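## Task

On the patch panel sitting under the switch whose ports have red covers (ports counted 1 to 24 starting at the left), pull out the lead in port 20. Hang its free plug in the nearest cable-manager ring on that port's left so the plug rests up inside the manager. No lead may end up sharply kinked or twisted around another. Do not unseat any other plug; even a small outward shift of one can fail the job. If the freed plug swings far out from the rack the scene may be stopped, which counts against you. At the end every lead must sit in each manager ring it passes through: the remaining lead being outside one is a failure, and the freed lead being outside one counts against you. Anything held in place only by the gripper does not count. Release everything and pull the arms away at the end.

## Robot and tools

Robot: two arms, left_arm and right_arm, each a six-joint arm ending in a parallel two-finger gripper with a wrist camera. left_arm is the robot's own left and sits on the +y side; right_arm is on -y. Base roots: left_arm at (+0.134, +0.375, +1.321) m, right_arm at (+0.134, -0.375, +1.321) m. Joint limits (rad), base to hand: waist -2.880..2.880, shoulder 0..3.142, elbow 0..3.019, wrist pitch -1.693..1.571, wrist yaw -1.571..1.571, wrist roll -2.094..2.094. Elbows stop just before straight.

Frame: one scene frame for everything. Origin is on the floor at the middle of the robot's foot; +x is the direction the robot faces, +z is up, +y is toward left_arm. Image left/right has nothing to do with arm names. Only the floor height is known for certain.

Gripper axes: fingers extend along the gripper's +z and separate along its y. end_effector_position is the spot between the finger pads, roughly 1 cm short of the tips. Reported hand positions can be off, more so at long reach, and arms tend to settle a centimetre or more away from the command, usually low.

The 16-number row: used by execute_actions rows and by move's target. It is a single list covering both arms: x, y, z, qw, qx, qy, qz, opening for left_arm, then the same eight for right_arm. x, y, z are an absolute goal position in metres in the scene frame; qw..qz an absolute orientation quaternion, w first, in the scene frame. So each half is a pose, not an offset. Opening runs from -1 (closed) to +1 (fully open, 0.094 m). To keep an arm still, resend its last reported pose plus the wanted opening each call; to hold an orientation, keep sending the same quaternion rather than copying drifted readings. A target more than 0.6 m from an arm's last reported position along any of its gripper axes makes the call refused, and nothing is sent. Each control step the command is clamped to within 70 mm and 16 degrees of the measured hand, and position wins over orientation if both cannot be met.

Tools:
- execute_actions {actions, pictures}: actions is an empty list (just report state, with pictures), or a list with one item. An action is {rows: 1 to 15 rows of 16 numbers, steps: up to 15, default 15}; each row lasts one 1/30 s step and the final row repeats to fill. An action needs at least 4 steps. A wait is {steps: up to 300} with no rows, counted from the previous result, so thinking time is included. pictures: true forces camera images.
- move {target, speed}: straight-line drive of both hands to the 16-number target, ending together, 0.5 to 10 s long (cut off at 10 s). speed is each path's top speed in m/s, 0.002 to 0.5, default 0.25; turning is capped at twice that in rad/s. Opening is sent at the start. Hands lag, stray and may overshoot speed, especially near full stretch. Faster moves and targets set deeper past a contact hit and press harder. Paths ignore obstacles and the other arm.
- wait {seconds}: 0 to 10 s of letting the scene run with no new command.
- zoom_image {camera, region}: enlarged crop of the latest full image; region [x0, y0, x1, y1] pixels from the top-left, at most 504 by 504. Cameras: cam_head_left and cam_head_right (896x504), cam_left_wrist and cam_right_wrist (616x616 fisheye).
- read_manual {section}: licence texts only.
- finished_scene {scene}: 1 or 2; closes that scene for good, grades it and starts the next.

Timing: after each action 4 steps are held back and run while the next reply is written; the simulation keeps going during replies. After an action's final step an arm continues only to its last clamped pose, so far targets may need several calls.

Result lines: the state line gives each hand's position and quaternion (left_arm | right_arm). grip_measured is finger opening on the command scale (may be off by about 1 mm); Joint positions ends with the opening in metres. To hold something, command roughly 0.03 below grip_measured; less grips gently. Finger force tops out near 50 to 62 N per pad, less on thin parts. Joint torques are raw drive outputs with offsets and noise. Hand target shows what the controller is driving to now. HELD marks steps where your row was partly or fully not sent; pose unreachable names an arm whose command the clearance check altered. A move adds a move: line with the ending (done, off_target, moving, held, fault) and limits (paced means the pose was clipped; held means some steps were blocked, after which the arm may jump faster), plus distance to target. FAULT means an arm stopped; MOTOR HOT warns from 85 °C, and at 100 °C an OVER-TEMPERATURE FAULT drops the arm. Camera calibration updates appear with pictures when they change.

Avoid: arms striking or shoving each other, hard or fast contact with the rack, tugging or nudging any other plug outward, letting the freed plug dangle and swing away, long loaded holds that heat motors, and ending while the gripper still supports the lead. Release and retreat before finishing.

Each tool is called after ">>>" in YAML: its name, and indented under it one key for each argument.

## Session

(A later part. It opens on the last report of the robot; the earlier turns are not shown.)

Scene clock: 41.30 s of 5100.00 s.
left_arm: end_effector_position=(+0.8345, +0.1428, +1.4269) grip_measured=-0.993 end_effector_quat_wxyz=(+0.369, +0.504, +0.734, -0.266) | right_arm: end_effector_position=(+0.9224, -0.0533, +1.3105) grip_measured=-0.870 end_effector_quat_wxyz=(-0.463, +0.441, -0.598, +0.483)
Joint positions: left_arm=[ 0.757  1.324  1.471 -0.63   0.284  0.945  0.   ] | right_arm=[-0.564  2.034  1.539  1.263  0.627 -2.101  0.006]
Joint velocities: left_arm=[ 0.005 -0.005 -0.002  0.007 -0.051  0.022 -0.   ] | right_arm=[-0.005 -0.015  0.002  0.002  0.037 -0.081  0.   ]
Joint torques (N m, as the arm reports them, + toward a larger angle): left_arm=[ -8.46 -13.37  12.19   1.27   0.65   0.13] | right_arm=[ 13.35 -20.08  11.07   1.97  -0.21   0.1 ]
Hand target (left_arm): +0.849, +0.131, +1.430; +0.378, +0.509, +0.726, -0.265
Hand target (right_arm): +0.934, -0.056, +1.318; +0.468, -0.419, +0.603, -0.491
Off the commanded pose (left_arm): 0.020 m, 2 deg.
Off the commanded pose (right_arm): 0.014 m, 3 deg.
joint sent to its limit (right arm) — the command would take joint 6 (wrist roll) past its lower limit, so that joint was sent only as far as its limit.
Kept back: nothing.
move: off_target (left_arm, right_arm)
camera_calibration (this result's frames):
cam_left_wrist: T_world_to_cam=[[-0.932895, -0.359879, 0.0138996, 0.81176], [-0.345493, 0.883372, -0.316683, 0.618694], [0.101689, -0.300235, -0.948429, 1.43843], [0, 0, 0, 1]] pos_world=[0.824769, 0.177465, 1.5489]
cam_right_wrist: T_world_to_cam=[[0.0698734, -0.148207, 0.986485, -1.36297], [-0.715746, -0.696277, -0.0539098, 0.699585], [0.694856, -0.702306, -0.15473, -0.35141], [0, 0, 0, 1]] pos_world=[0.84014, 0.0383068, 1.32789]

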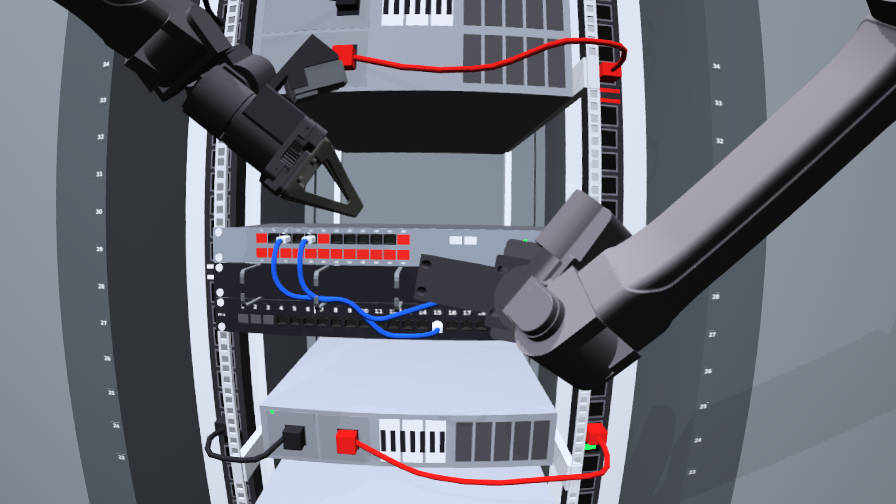

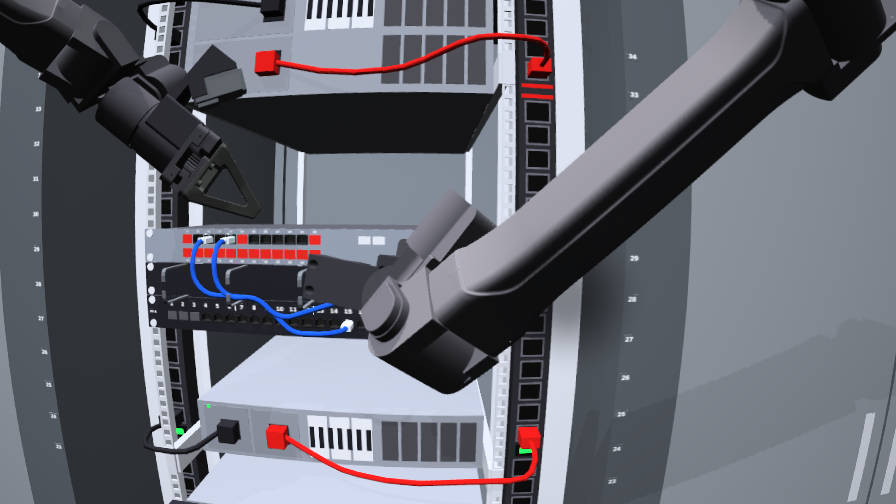

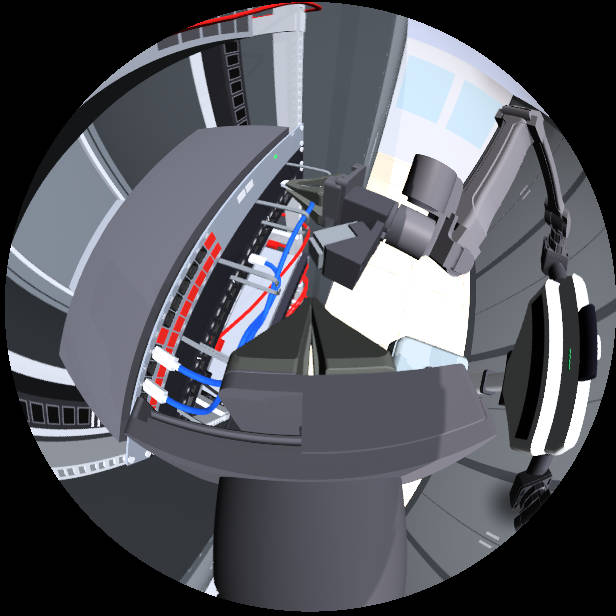

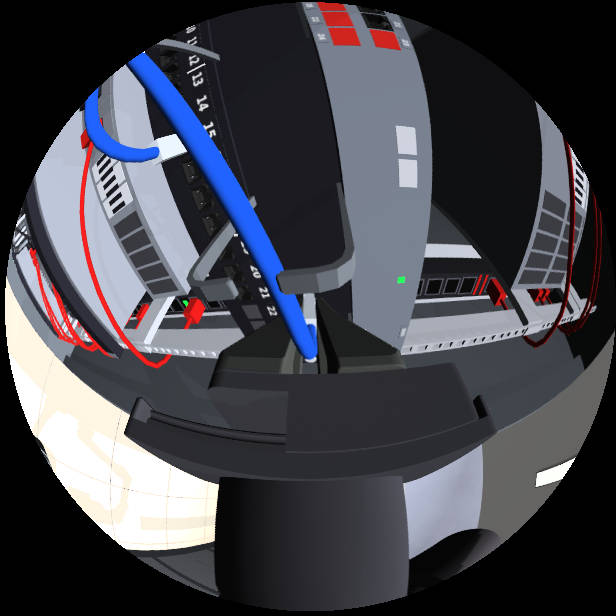

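Inside. Lower behind the hook.

>>> move:
  target: [0.85,0.13,1.43,0.378,0.509,0.726,-0.265,-1,0.925,-0.056,1.288,0.463,-0.441,0.598,-0.483,-0.9]
  speed: 0.02

Scene clock: 43.03 s of 5100.00 s.
left_arm: end_effector_position=(+0.8345, +0.1428, +1.4269) grip_measured=-0.993 end_effector_quat_wxyz=(+0.369, +0.504, +0.734, -0.266) | right_arm: end_effector_position=(+0.9213, -0.0522, +1.3000) grip_measured=-0.870 end_effector_quat_wxyz=(-0.464, +0.445, -0.596, +0.480)
Joint positions: left_arm=[ 0.757  1.324  1.471 -0.63   0.284  0.945  0.   ] | right_arm=[-0.572  2.047  1.539  1.263  0.615 -2.091  0.006]
Joint velocities: left_arm=[ 0.005 -0.015  0.002  0.012  0.007 -0.037 -0.001] | right_arm=[-0.024 -0.005 -0.027  0.007 -0.007  0.037 -0.001]
Joint torques (N m, as the arm reports them, + toward a larger angle): left_arm=[ -8.38 -13.34  12.18   1.28   0.65   0.13] | right_arm=[ 12.37 -20.32   7.65   1.51  -0.64   0.15]
Hand target (left_arm): +0.849, +0.131, +1.430; +0.378, +0.509, +0.726, -0.265
Hand target (right_arm): +0.924, -0.057, +1.288; +0.463, -0.441, +0.598, -0.483
Off the commanded pose (left_arm): 0.020 m, 2 deg.
Off the commanded pose (right_arm): 0.013 m, 1 deg.
Kept back: nothing.
move: off_target (left_arm, right_arm)
camera_calibration (this result's frames):
cam_left_wrist: T_world_to_cam=[[-0.932895, -0.359879, 0.0138996, 0.81176], [-0.345493, 0.883372, -0.316683, 0.618694], [0.101689, -0.300235, -0.948429, 1.43843], [0, 0, 0, 1]] pos_world=[0.824769, 0.177465, 1.5489]
cam_right_wrist: T_world_to_cam=[[0.0737668, -0.146002, 0.98653, -1.35596], [-0.709102, -0.703255, -0.0510563, 0.688797], [0.701237, -0.695784, -0.155407, -0.356152], [0, 0, 0, 1]] pos_world=[0.838199, 0.0386216, 1.31752]

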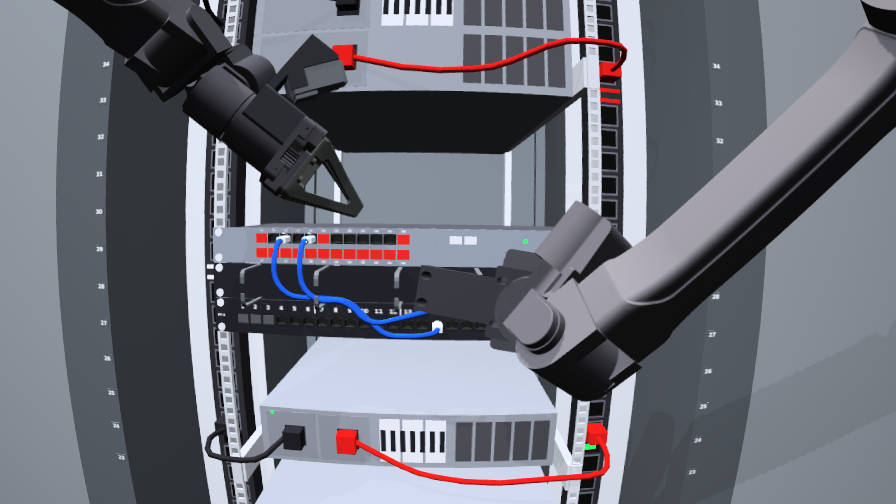

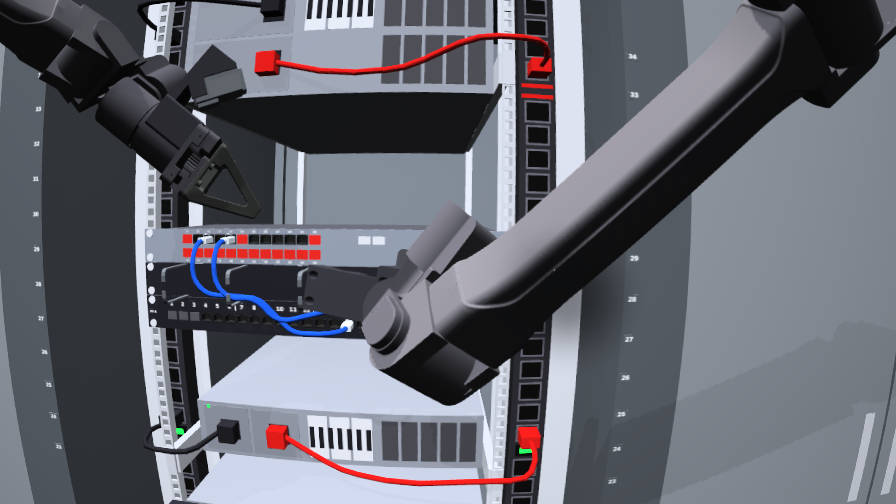

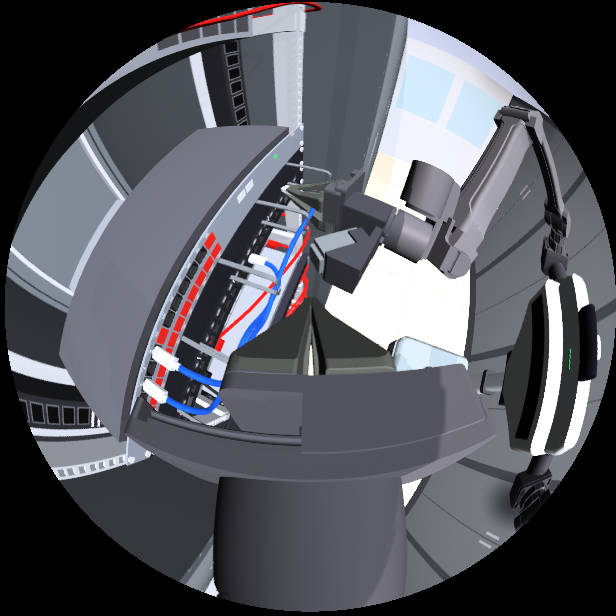

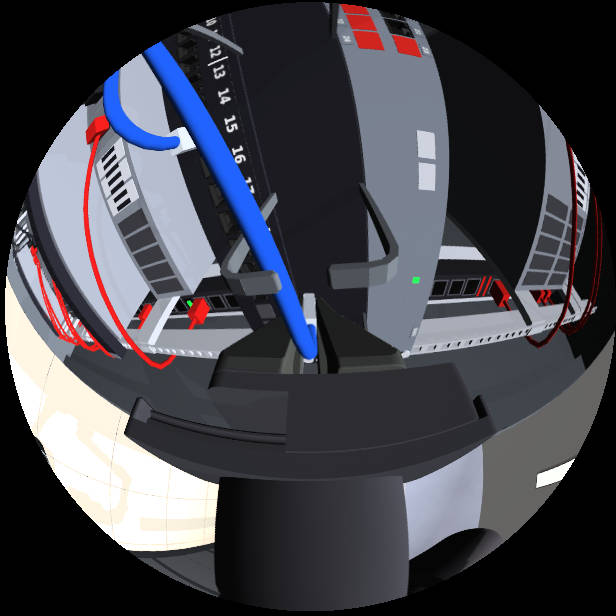

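>>> move:
  target: [0.85,0.13,1.43,0.378,0.509,0.726,-0.265,-1,0.925,-0.056,1.283,0.463,-0.441,0.598,-0.483,-0.9]
  speed: 0.02

>>> move:
  target: [0.85,0.13,1.43,0.378,0.509,0.726,-0.265,-1,0.925,-0.056,1.283,0.463,-0.441,0.598,-0.483,-0.4]
  speed: 0.02

Scene clock: 44.67 s of 5100.00 s.
left_arm: end_effector_position=(+0.8345, +0.1428, +1.4269) grip_measured=-0.993 end_effector_quat_wxyz=(+0.369, +0.504, +0.734, -0.266) | right_arm: end_effector_position=(+0.9197, -0.0504, +1.2941) grip_measured=-0.870 end_effector_quat_wxyz=(-0.464, +0.448, -0.596, +0.479)
Joint positions: left_arm=[ 0.757  1.324  1.471 -0.63   0.284  0.945  0.   ] | right_arm=[-0.574  2.055  1.539  1.263  0.612 -2.088  0.006]
Joint velocities: left_arm=[-0.015 -0.015 -0.002  0.002 -0.022 -0.037 -0.   ] | right_arm=[ 0.005 -0.005 -0.017 -0.002  0.037 -0.037 -0.   ]
Joint torques (N m, as the arm reports them, + toward a larger angle): left_arm=[ -8.43 -13.42  12.2    1.3    0.64   0.12] | right_arm=[ 12.42 -19.62   8.17   1.51  -0.62   0.15]
Hand target (left_arm): +0.849, +0.131, +1.430; +0.378, +0.509, +0.726, -0.265
Hand target (right_arm): +0.924, -0.056, +1.283; +0.463, -0.441, +0.598, -0.483
Off the commanded pose (left_arm): 0.020 m, 2 deg.
Off the commanded pose (right_arm): 0.013 m, 1 deg.
Kept back: nothing.
move: off_target (left_arm, right_arm)
camera_calibration (this result's frames):
cam_left_wrist: T_world_to_cam=[[-0.932895, -0.359879, 0.0138996, 0.81176], [-0.345493, 0.883372, -0.316683, 0.618694], [0.101689, -0.300235, -0.948429, 1.43843], [0, 0, 0, 1]] pos_world=[0.824769, 0.177465, 1.5489]
cam_right_wrist: T_world_to_cam=[[0.0788383, -0.144175, 0.986407, -1.35411], [-0.706043, -0.706617, -0.0468499, 0.680157], [0.703767, -0.692752, -0.157502, -0.354163], [0, 0, 0, 1]] pos_world=[0.836224, 0.0400352, 1.31179]

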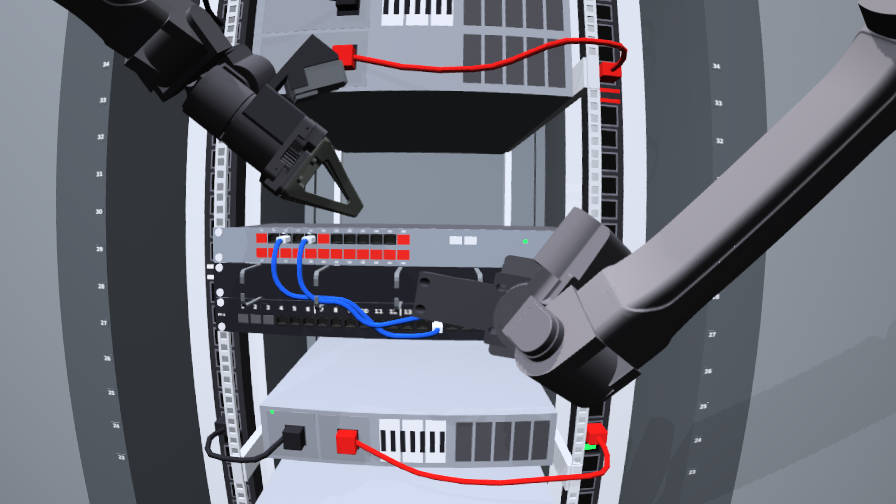

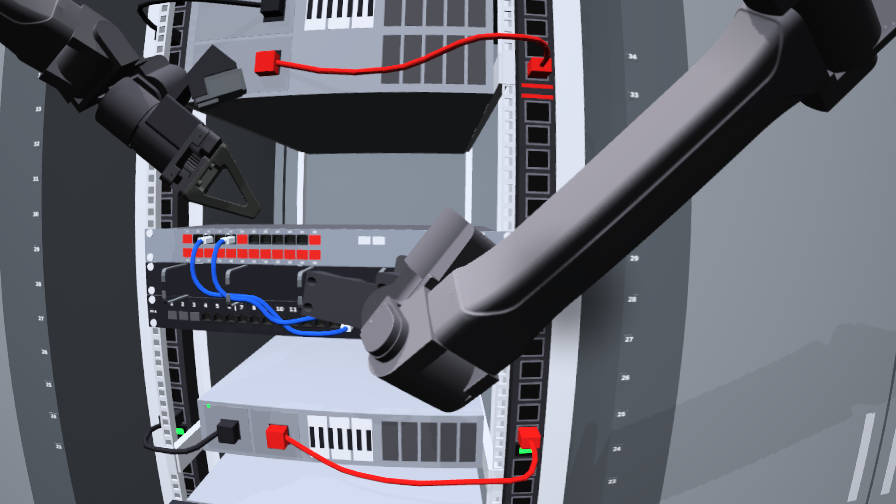

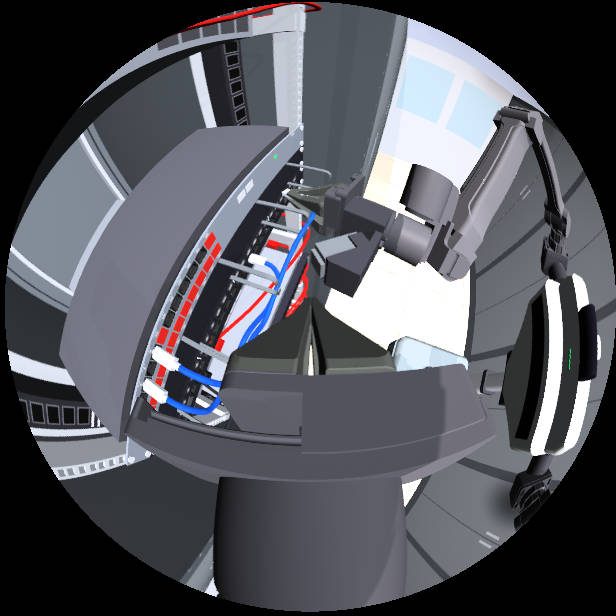

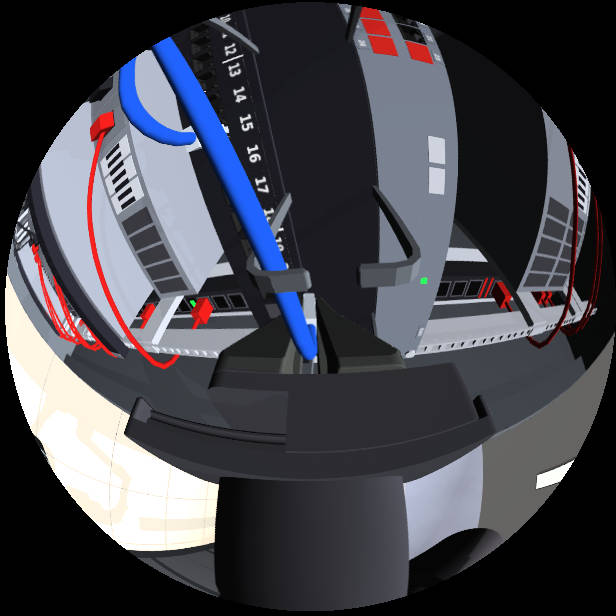

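Scene clock: 45.90 s of 5100.00 s.
left_arm: end_effector_position=(+0.8345, +0.1428, +1.4269) grip_measured=-0.993 end_effector_quat_wxyz=(+0.369, +0.504, +0.734, -0.266) | right_arm: end_effector_position=(+0.9197, -0.0503, +1.2941) grip_measured=-0.402 end_effector_quat_wxyz=(-0.464, +0.448, -0.596, +0.478)
Joint positions: left_arm=[ 0.757  1.324  1.471 -0.63   0.284  0.945  0.   ] | right_arm=[-0.574  2.055  1.539  1.263  0.611 -2.087  0.028]
Joint velocities: left_arm=[ 0.005  0.005 -0.002 -0.002 -0.022  0.007 -0.   ] | right_arm=[-0.005 -0.005 -0.007  0.002 -0.081  0.037 -0.   ]
Joint torques (N m, as the arm reports them, + toward a larger angle): left_arm=[ -8.49 -13.3   12.19   1.3    0.64   0.13] | right_arm=[ 12.   -20.47   8.02   1.62  -0.62   0.18]
Hand target (left_arm): +0.849, +0.131, +1.430; +0.378, +0.509, +0.726, -0.265
Hand target (right_arm): +0.924, -0.056, +1.283; +0.463, -0.441, +0.598, -0.483
Off the commanded pose (left_arm): 0.020 m, 2 deg.
Off the commanded pose (right_arm): 0.014 m, 1 deg.
Kept back: nothing.
move: off_target (left_arm, right_arm)
camera_calibration (this result's frames):
cam_left_wrist: T_world_to_cam=[[-0.932895, -0.359879, 0.0138996, 0.81176], [-0.345493, 0.883372, -0.316683, 0.618694], [0.101689, -0.300235, -0.948429, 1.43843], [0, 0, 0, 1]] pos_world=[0.824769, 0.177465, 1.5489]
cam_right_wrist: T_world_to_cam=[[0.0783417, -0.144869, 0.986345, -1.35367], [-0.705647, -0.70695, -0.047786, 0.681081], [0.704219, -0.692267, -0.15761, -0.35435], [0, 0, 0, 1]] pos_world=[0.836192, 0.0400808, 1.31188]

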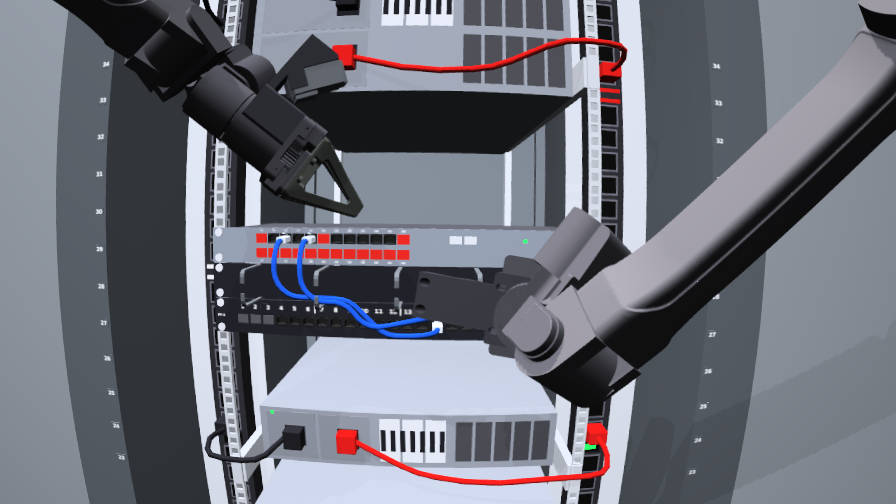

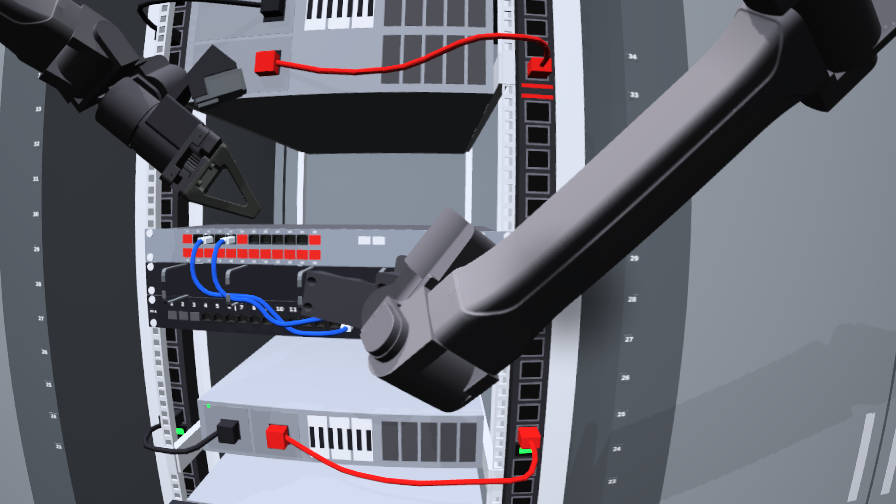

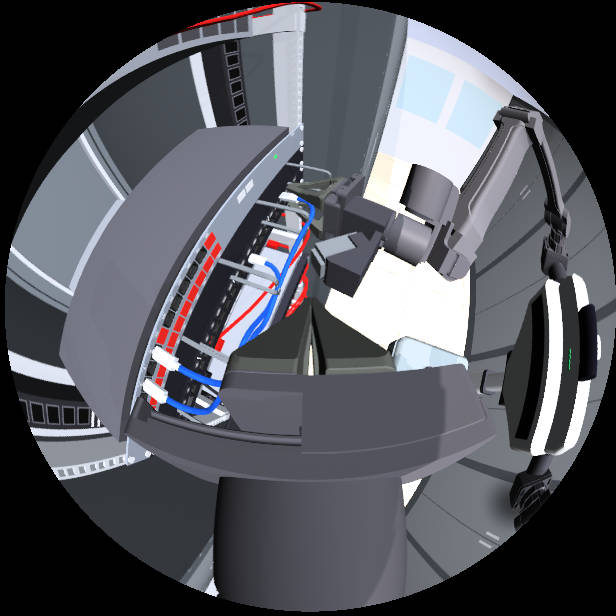

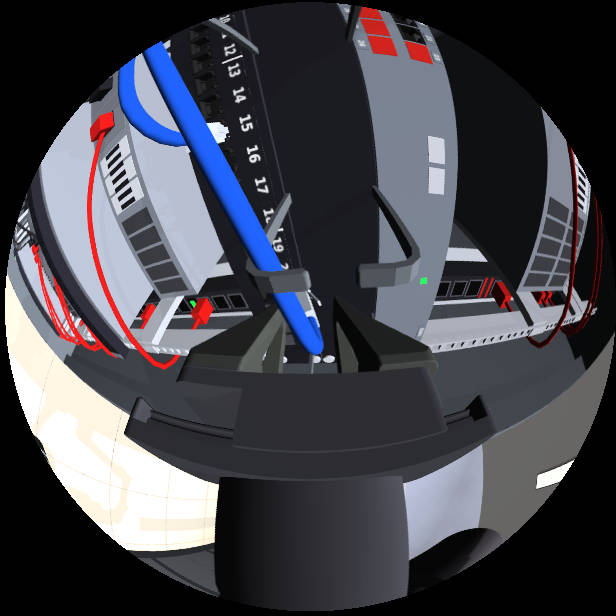

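>>> move:
  target: [0.85,0.13,1.43,0.378,0.509,0.726,-0.265,-1,0.84,-0.055,1.313,0.463,-0.441,0.598,-0.483,-0.3]
  speed: 0.04

>>> move:
  target: [0.75,0.22,1.43,0.378,0.509,0.726,-0.265,-1,0.72,-0.22,1.28,0.579,-0.579,0.406,-0.406,-0.3]
  speed: 0.2

>>> zoom_image:
  camera: "cam_head_left"
  region: [230,220,600,360]

Scene clock: 48.50 s of 5100.00 s.
left_arm: end_effector_position=(+0.8345, +0.1428, +1.4269) grip_measured=-0.993 end_effector_quat_wxyz=(+0.369, +0.504, +0.734, -0.266) | right_arm: end_effector_position=(+0.8427, -0.0537, +1.3034) grip_measured=-0.302 end_effector_quat_wxyz=(-0.469, +0.448, -0.605, +0.463)
Joint positions: left_arm=[ 0.757  1.324  1.471 -0.63   0.284  0.945  0.   ] | right_arm=[-0.516  1.982  1.297  1.429  0.656 -2.092  0.033]
Joint velocities: left_arm=[-0.005 -0.005 -0.007 -0.012  0.007 -0.095  0.001] | right_arm=[-0.005 -0.015 -0.012 -0.007 -0.037 -0.022 -0.   ]
Joint torques (N m, as the arm reports them, + toward a larger angle): left_arm=[ -8.54 -13.37  12.2    1.27   0.64   0.13] | right_arm=[ 14.   -20.86   4.34   2.02  -0.28  -0.01]
Hand target (left_arm): +0.849, +0.131, +1.430; +0.378, +0.509, +0.726, -0.265
Hand target (right_arm): +0.840, -0.055, +1.314; +0.473, -0.440, +0.605, -0.466
Off the commanded pose (left_arm): 0.020 m, 2 deg.
Off the commanded pose (right_arm): 0.010 m, 3 deg.
joint sent to its limit (right arm) — the command would take joint 6 (wrist roll) past its lower limit, so that joint was sent only as far as its limit.
Kept back: nothing.
move: off_target (left_arm, right_arm)
camera_calibration (this result's frames):
cam_left_wrist: T_world_to_cam=[[-0.932895, -0.359879, 0.0138996, 0.81176], [-0.345493, 0.883372, -0.316683, 0.618694], [0.101689, -0.300235, -0.948429, 1.43843], [0, 0, 0, 1]] pos_world=[0.824769, 0.177465, 1.5489]
cam_right_wrist: T_world_to_cam=[[0.0962513, -0.173919, 0.980045, -1.36566], [-0.698988, -0.712791, -0.0578436, 0.632004], [0.708627, -0.679472, -0.190174, -0.261597], [0, 0, 0, 1]] pos_world=[0.758584, 0.0352252, 1.32521]

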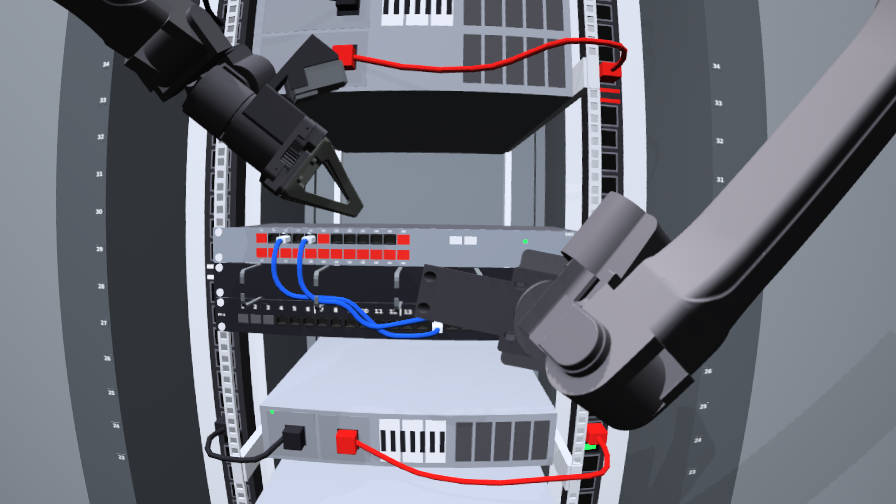

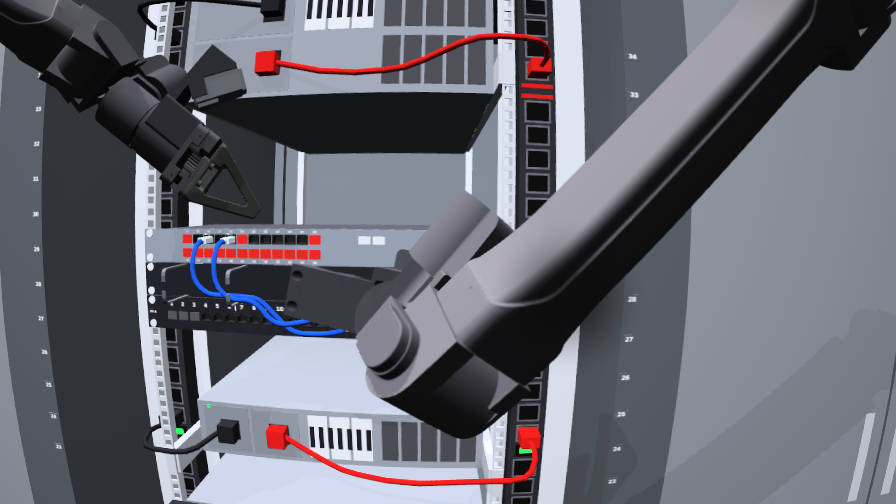

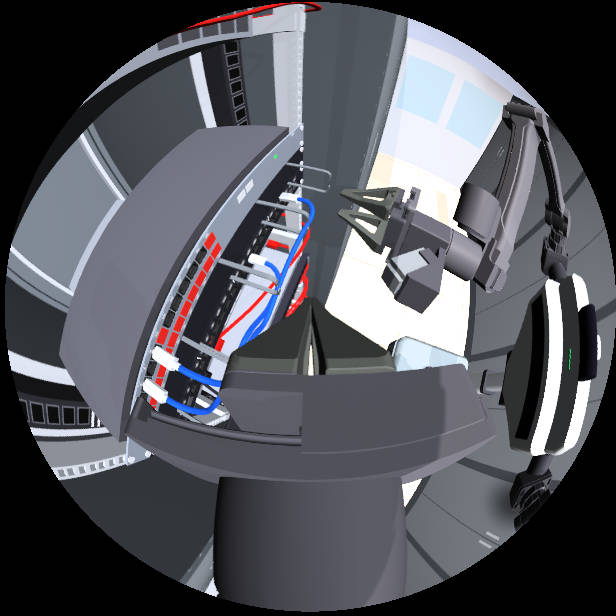

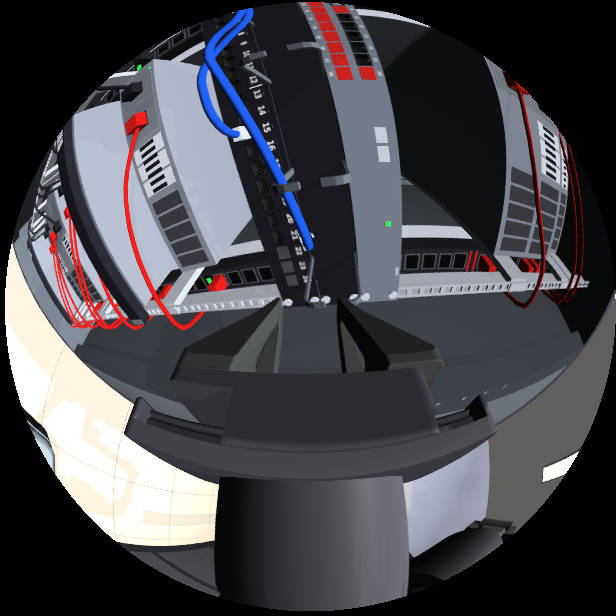

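Scene clock: 50.23 s of 5100.00 s.
left_arm: end_effector_position=(+0.7502, +0.2108, +1.4305) grip_measured=-0.993 end_effector_quat_wxyz=(+0.374, +0.509, +0.726, -0.274) | right_arm: end_effector_position=(+0.7186, -0.2173, +1.2749) grip_measured=-0.302 end_effector_quat_wxyz=(-0.573, +0.587, -0.411, +0.398)
Joint positions: left_arm=[ 0.86   1.068  1.18  -0.613  0.398  1.01   0.   ] | right_arm=[-0.902  1.666  0.626  1.547 -0.141 -1.995  0.033]
Joint velocities: left_arm=[ 0.005  0.005  0.017 -0.012  0.007 -0.037 -0.001] | right_arm=[-0.005  0.005 -0.002 -0.017  0.007 -0.007 -0.   ]
Joint torques (N m, as the arm reports them, + toward a larger angle): left_arm=[ -3.68 -14.27   6.83   1.56   0.77   0.14] | right_arm=[  5.89 -15.79   1.17   2.48  -0.47   0.15]
Hand target (left_arm): +0.749, +0.219, +1.429; +0.378, +0.510, +0.726, -0.265
Hand target (right_arm): +0.719, -0.221, +1.283; +0.580, -0.577, +0.410, -0.404
Off the commanded pose (left_arm): 0.009 m, 1 deg.
Off the commanded pose (right_arm): 0.006 m, 2 deg.
Kept back: nothing.
move: done
camera_calibration (this result's frames):
cam_left_wrist: T_world_to_cam=[[-0.93963, -0.341969, 0.0123793, 0.761033], [-0.326219, 0.884256, -0.334176, 0.541006], [0.103331, -0.31804, -0.942429, 1.46478], [0, 0, 0, 1]] pos_world=[0.740218, 0.247721, 1.55182]
cam_right_wrist: T_world_to_cam=[[0.0173725, -0.00307704, 0.999844, -1.28576], [-0.261672, -0.965156, 0.00157631, -0.0178381], [0.965001, -0.261658, -0.0175723, -0.603704], [0, 0, 0, 1]] pos_world=[0.600244, -0.179137, 1.27497]

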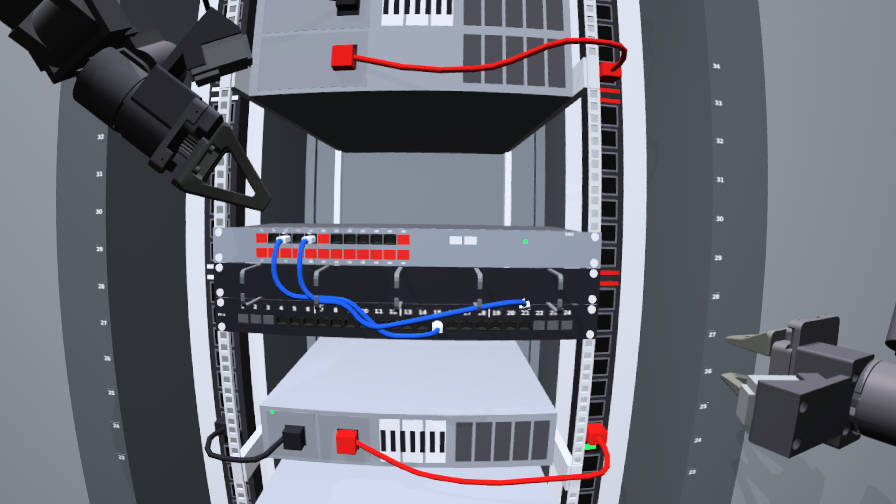

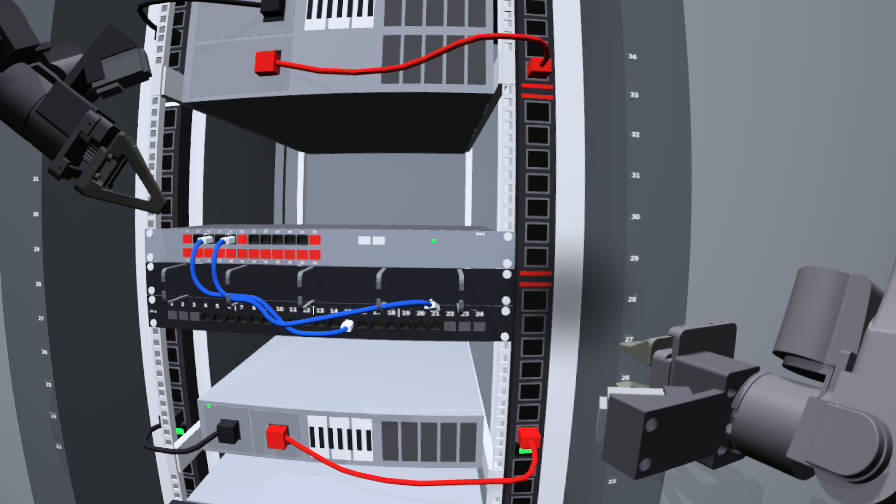

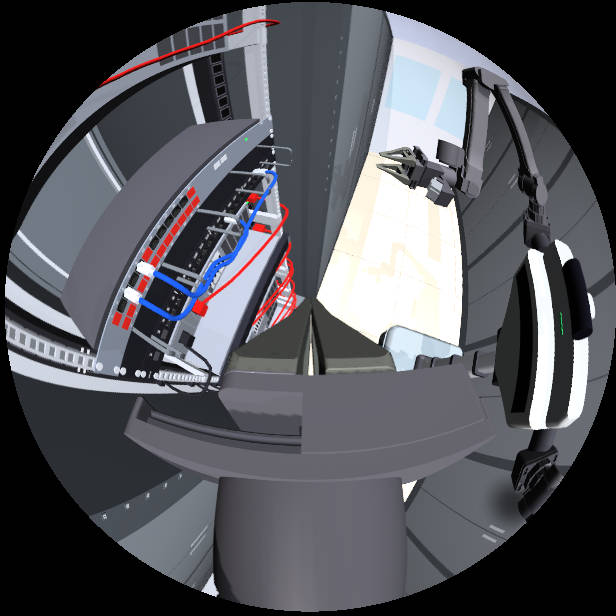

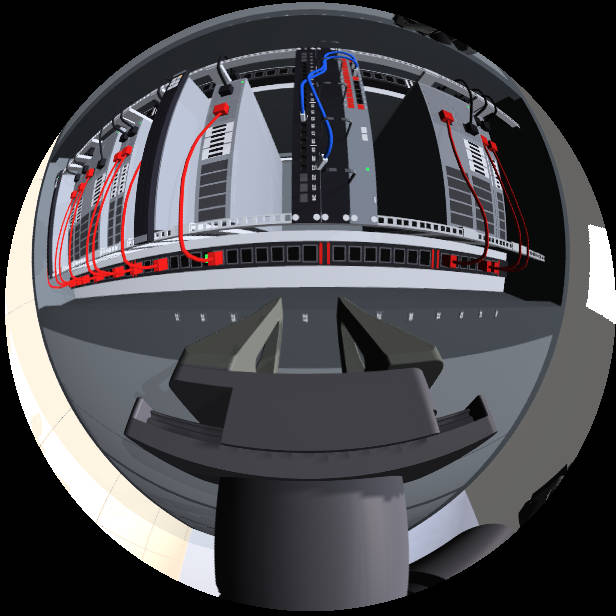

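Region (230, 220, 600, 360) of cam_head_left's 896x504 image, scaled by 1.362, with more detail than that image has; it fills the top 191 rows of this view, and the rest is white.

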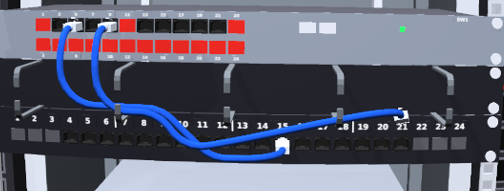

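The plug droops; check how far.

>>> wait:
  seconds: 1

>>> zoom_image:
  camera: "cam_right_wrist"
  region: [280,100,380,200]

Scene clock: 51.33 s of 5100.00 s.
left_arm: end_effector_position=(+0.7502, +0.2108, +1.4305) grip_measured=-0.993 end_effector_quat_wxyz=(+0.374, +0.509, +0.726, -0.274) | right_arm: end_effector_position=(+0.7186, -0.2173, +1.2749) grip_measured=-0.302 end_effector_quat_wxyz=(-0.573, +0.586, -0.411, +0.398)
Joint positions: left_arm=[ 0.86   1.068  1.18  -0.613  0.398  1.01   0.   ] | right_arm=[-0.902  1.666  0.626  1.547 -0.141 -1.994  0.033]
Joint velocities: left_arm=[ 0.005 -0.005 -0.022 -0.007  0.007  0.051 -0.   ] | right_arm=[-0.015 -0.015 -0.017  0.012 -0.037  0.051  0.001]
Joint torques (N m, as the arm reports them, + toward a larger angle): left_arm=[ -3.58 -14.53   6.83   1.57   0.77   0.13] | right_arm=[  6.17 -15.66   0.89   2.48  -0.44   0.16]
Hand target (left_arm): +0.749, +0.219, +1.429; +0.378, +0.509, +0.726, -0.265
Hand target (right_arm): +0.719, -0.221, +1.283; +0.580, -0.577, +0.410, -0.404
Off the commanded pose (left_arm): 0.009 m, 1 deg.
Off the commanded pose (right_arm): 0.006 m, 2 deg.
Kept back: nothing.
Steps of this call (steps 1 to 33: nothing new was sent). Readings (end_effector_position):
1: left_arm (+0.7502, +0.2108, +1.4305) | right_arm (+0.7186, -0.2173, +1.2749)
2: left_arm (+0.7502, +0.2108, +1.4305) | right_arm (+0.7186, -0.2173, +1.2749)
4: left_arm (+0.7502, +0.2108, +1.4305) | right_arm (+0.7186, -0.2173, +1.2749)
8: left_arm (+0.7502, +0.2108, +1.4305) | right_arm (+0.7186, -0.2173, +1.2749)
33: the state above
camera_calibration (this result's frames):
cam_left_wrist: T_world_to_cam=[[-0.939786, -0.341562, 0.011753, 0.76196], [-0.325635, 0.884465, -0.334191, 0.540546], [0.103752, -0.317895, -0.942432, 1.46444], [0, 0, 0, 1]] pos_world=[0.740162, 0.247701, 1.55182]
cam_right_wrist: T_world_to_cam=[[0.0178984, -0.0045093, 0.99983, -1.28643], [-0.261709, -0.965147, 0.000332083, -0.0162228], [0.964981, -0.261671, -0.0184547, -0.602568], [0, 0, 0, 1]] pos_world=[0.600246, -0.179133, 1.27509]

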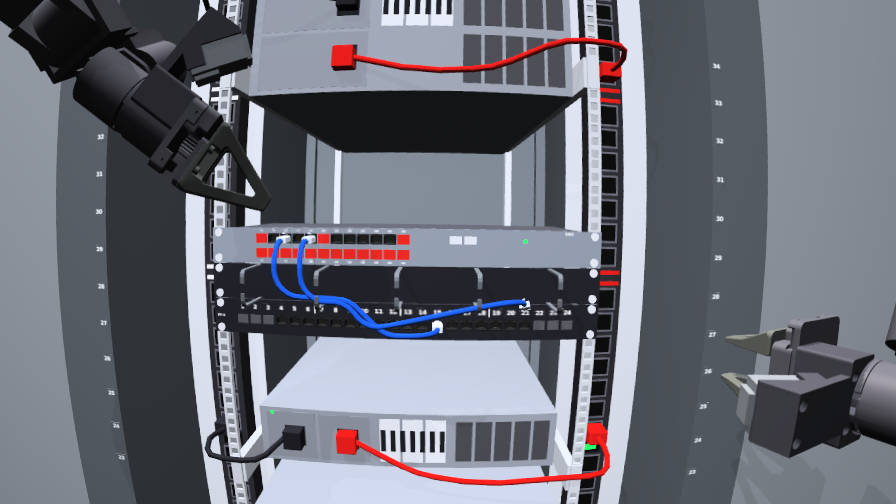

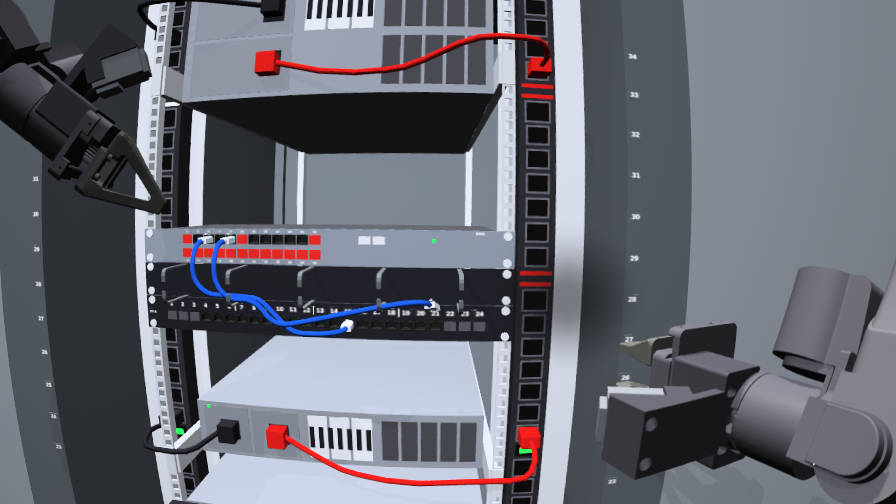

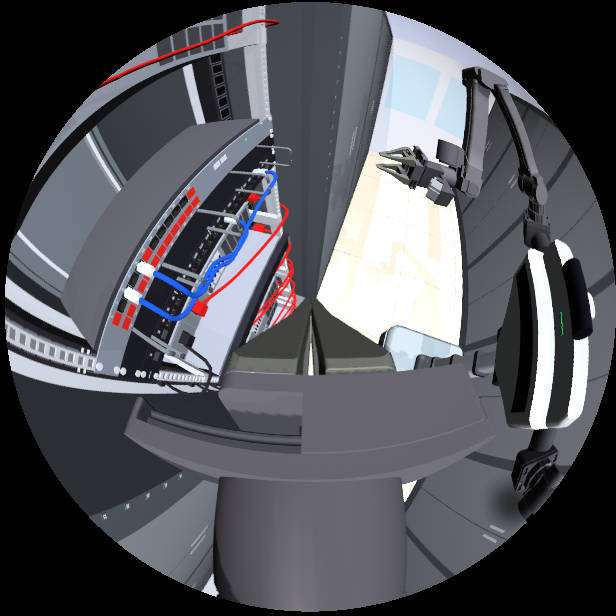

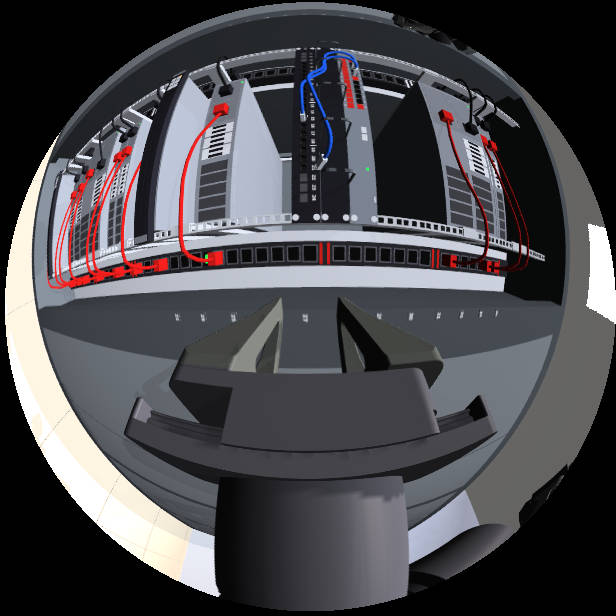

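Region (280, 100, 380, 200) of cam_right_wrist's 616x616 image, scaled by 5.040, with more detail than that image has.

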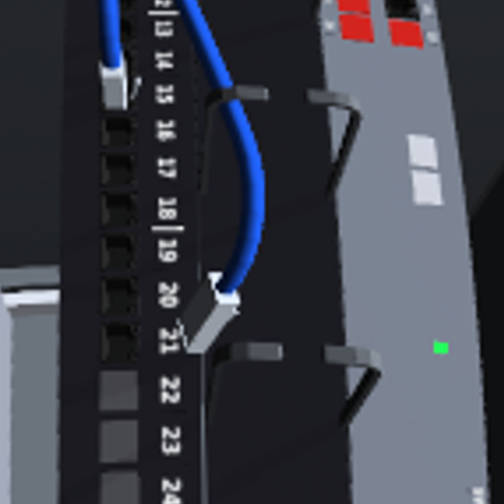

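>>> move:
  target: [0.83,-0.015,1.30,0.579,0.579,0.406,0.406,-0.6,0.85,-0.15,1.42,0.378,-0.509,0.726,0.265,-1]
  speed: 0.2

Scene clock: 56.13 s of 5100.00 s.
left_arm: end_effector_position=(+0.8351, -0.0032, +1.3020) grip_measured=-0.603 end_effector_quat_wxyz=(+0.593, +0.569, +0.430, +0.374) | right_arm: end_effector_position=(+0.7904, -0.1567, +1.4010) grip_measured=-0.992 end_effector_quat_wxyz=(+0.351, -0.520, +0.727, +0.280)
Joint positions: left_arm=[ 0.572  1.93   1.226  1.214 -0.135  2.075  0.019] | right_arm=[-0.79   1.263  1.332 -0.613 -0.331 -0.99   0.   ]
Joint velocities: left_arm=[-0.005 -0.005 -0.007 -0.002  0.022  0.007  0.   ] | right_arm=[ 0.005  0.005 -0.012 -0.022 -0.007  0.022  0.   ]
Joint torques (N m, as the arm reports them, + toward a larger angle): left_arm=[-13.11 -14.03   6.62   2.23   0.6    0.05] | right_arm=[  6.12 -10.43  22.29   0.98  -0.71   0.07]
Hand target (left_arm): +0.835, -0.016, +1.300; +0.597, +0.566, +0.424, +0.378
Hand target (right_arm): +0.844, -0.152, +1.417; +0.382, -0.507, +0.725, +0.267
Off the commanded pose (left_arm): 0.013 m, 5 deg.
Off the commanded pose (right_arm): 0.063 m, 4 deg.
joint sent to its limit (left arm) — the command would take joint 6 (wrist roll) past its upper limit, so that joint was sent only as far as its limit.
Kept back: nothing.
move: off_target (left_arm, right_arm)
camera_calibration (this result's frames):
cam_left_wrist: T_world_to_cam=[[-0.0360497, -0.0775969, -0.996333, 1.32886], [-0.259726, 0.963449, -0.0656383, 0.310124], [0.965009, 0.256408, -0.054886, -0.606481], [0, 0, 0, 1]] pos_world=[0.713712, -0.0401671, 1.31106]
cam_right_wrist: T_world_to_cam=[[0.948477, -0.314154, -0.0411998, -0.738996], [-0.311132, -0.898891, -0.308531, 0.543165], [0.0598923, 0.305453, -0.950322, 1.45614], [0, 0, 0, 1]] pos_world=[0.782706, -0.188695, 1.52094]

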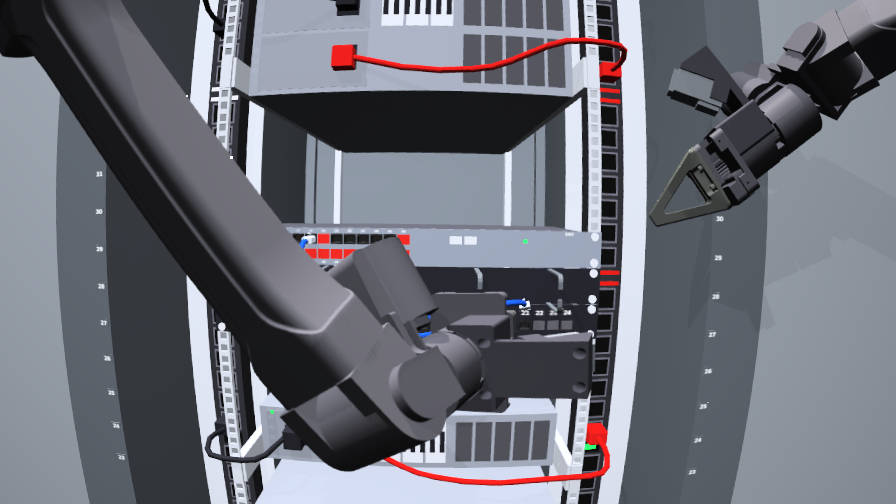

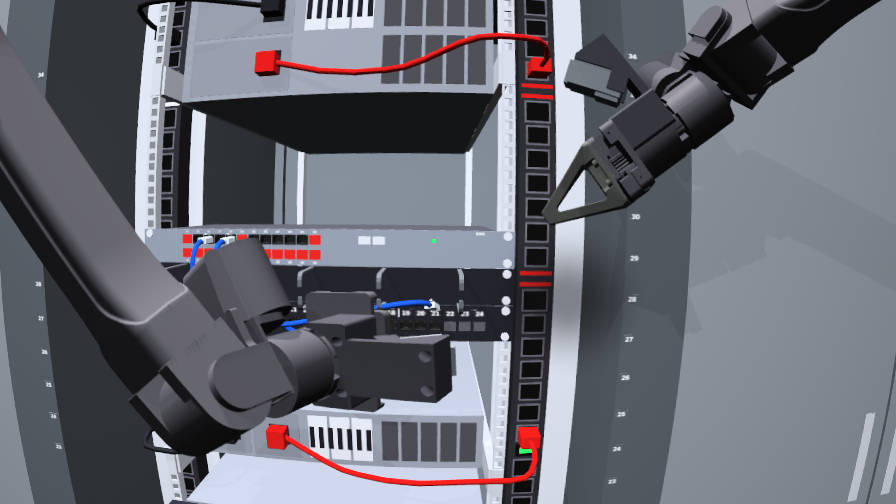

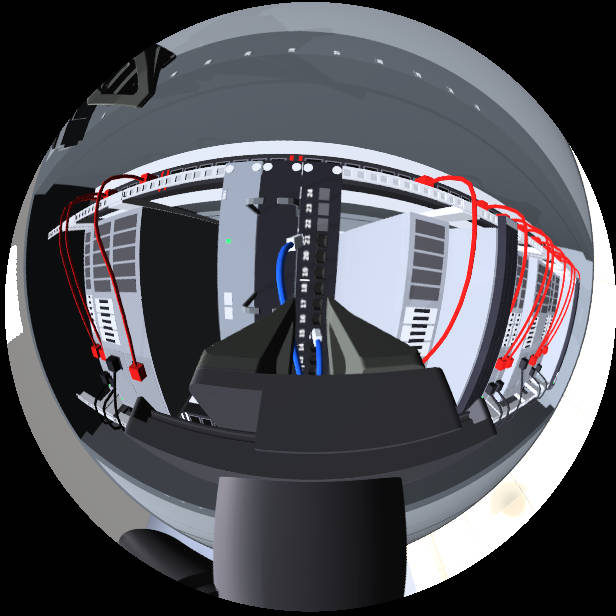

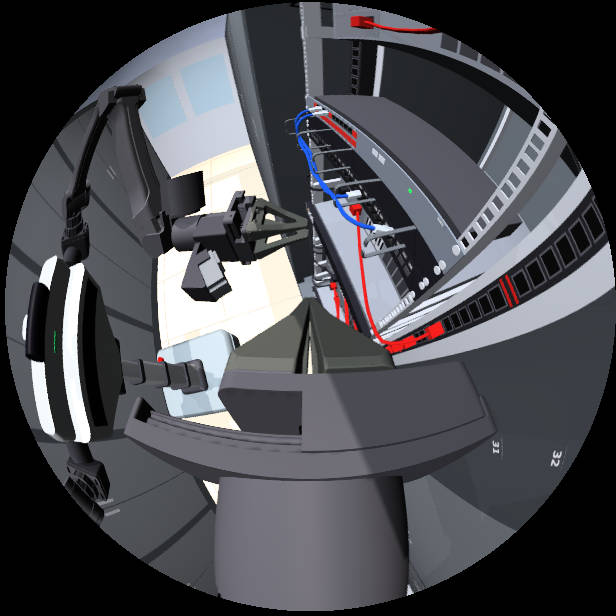

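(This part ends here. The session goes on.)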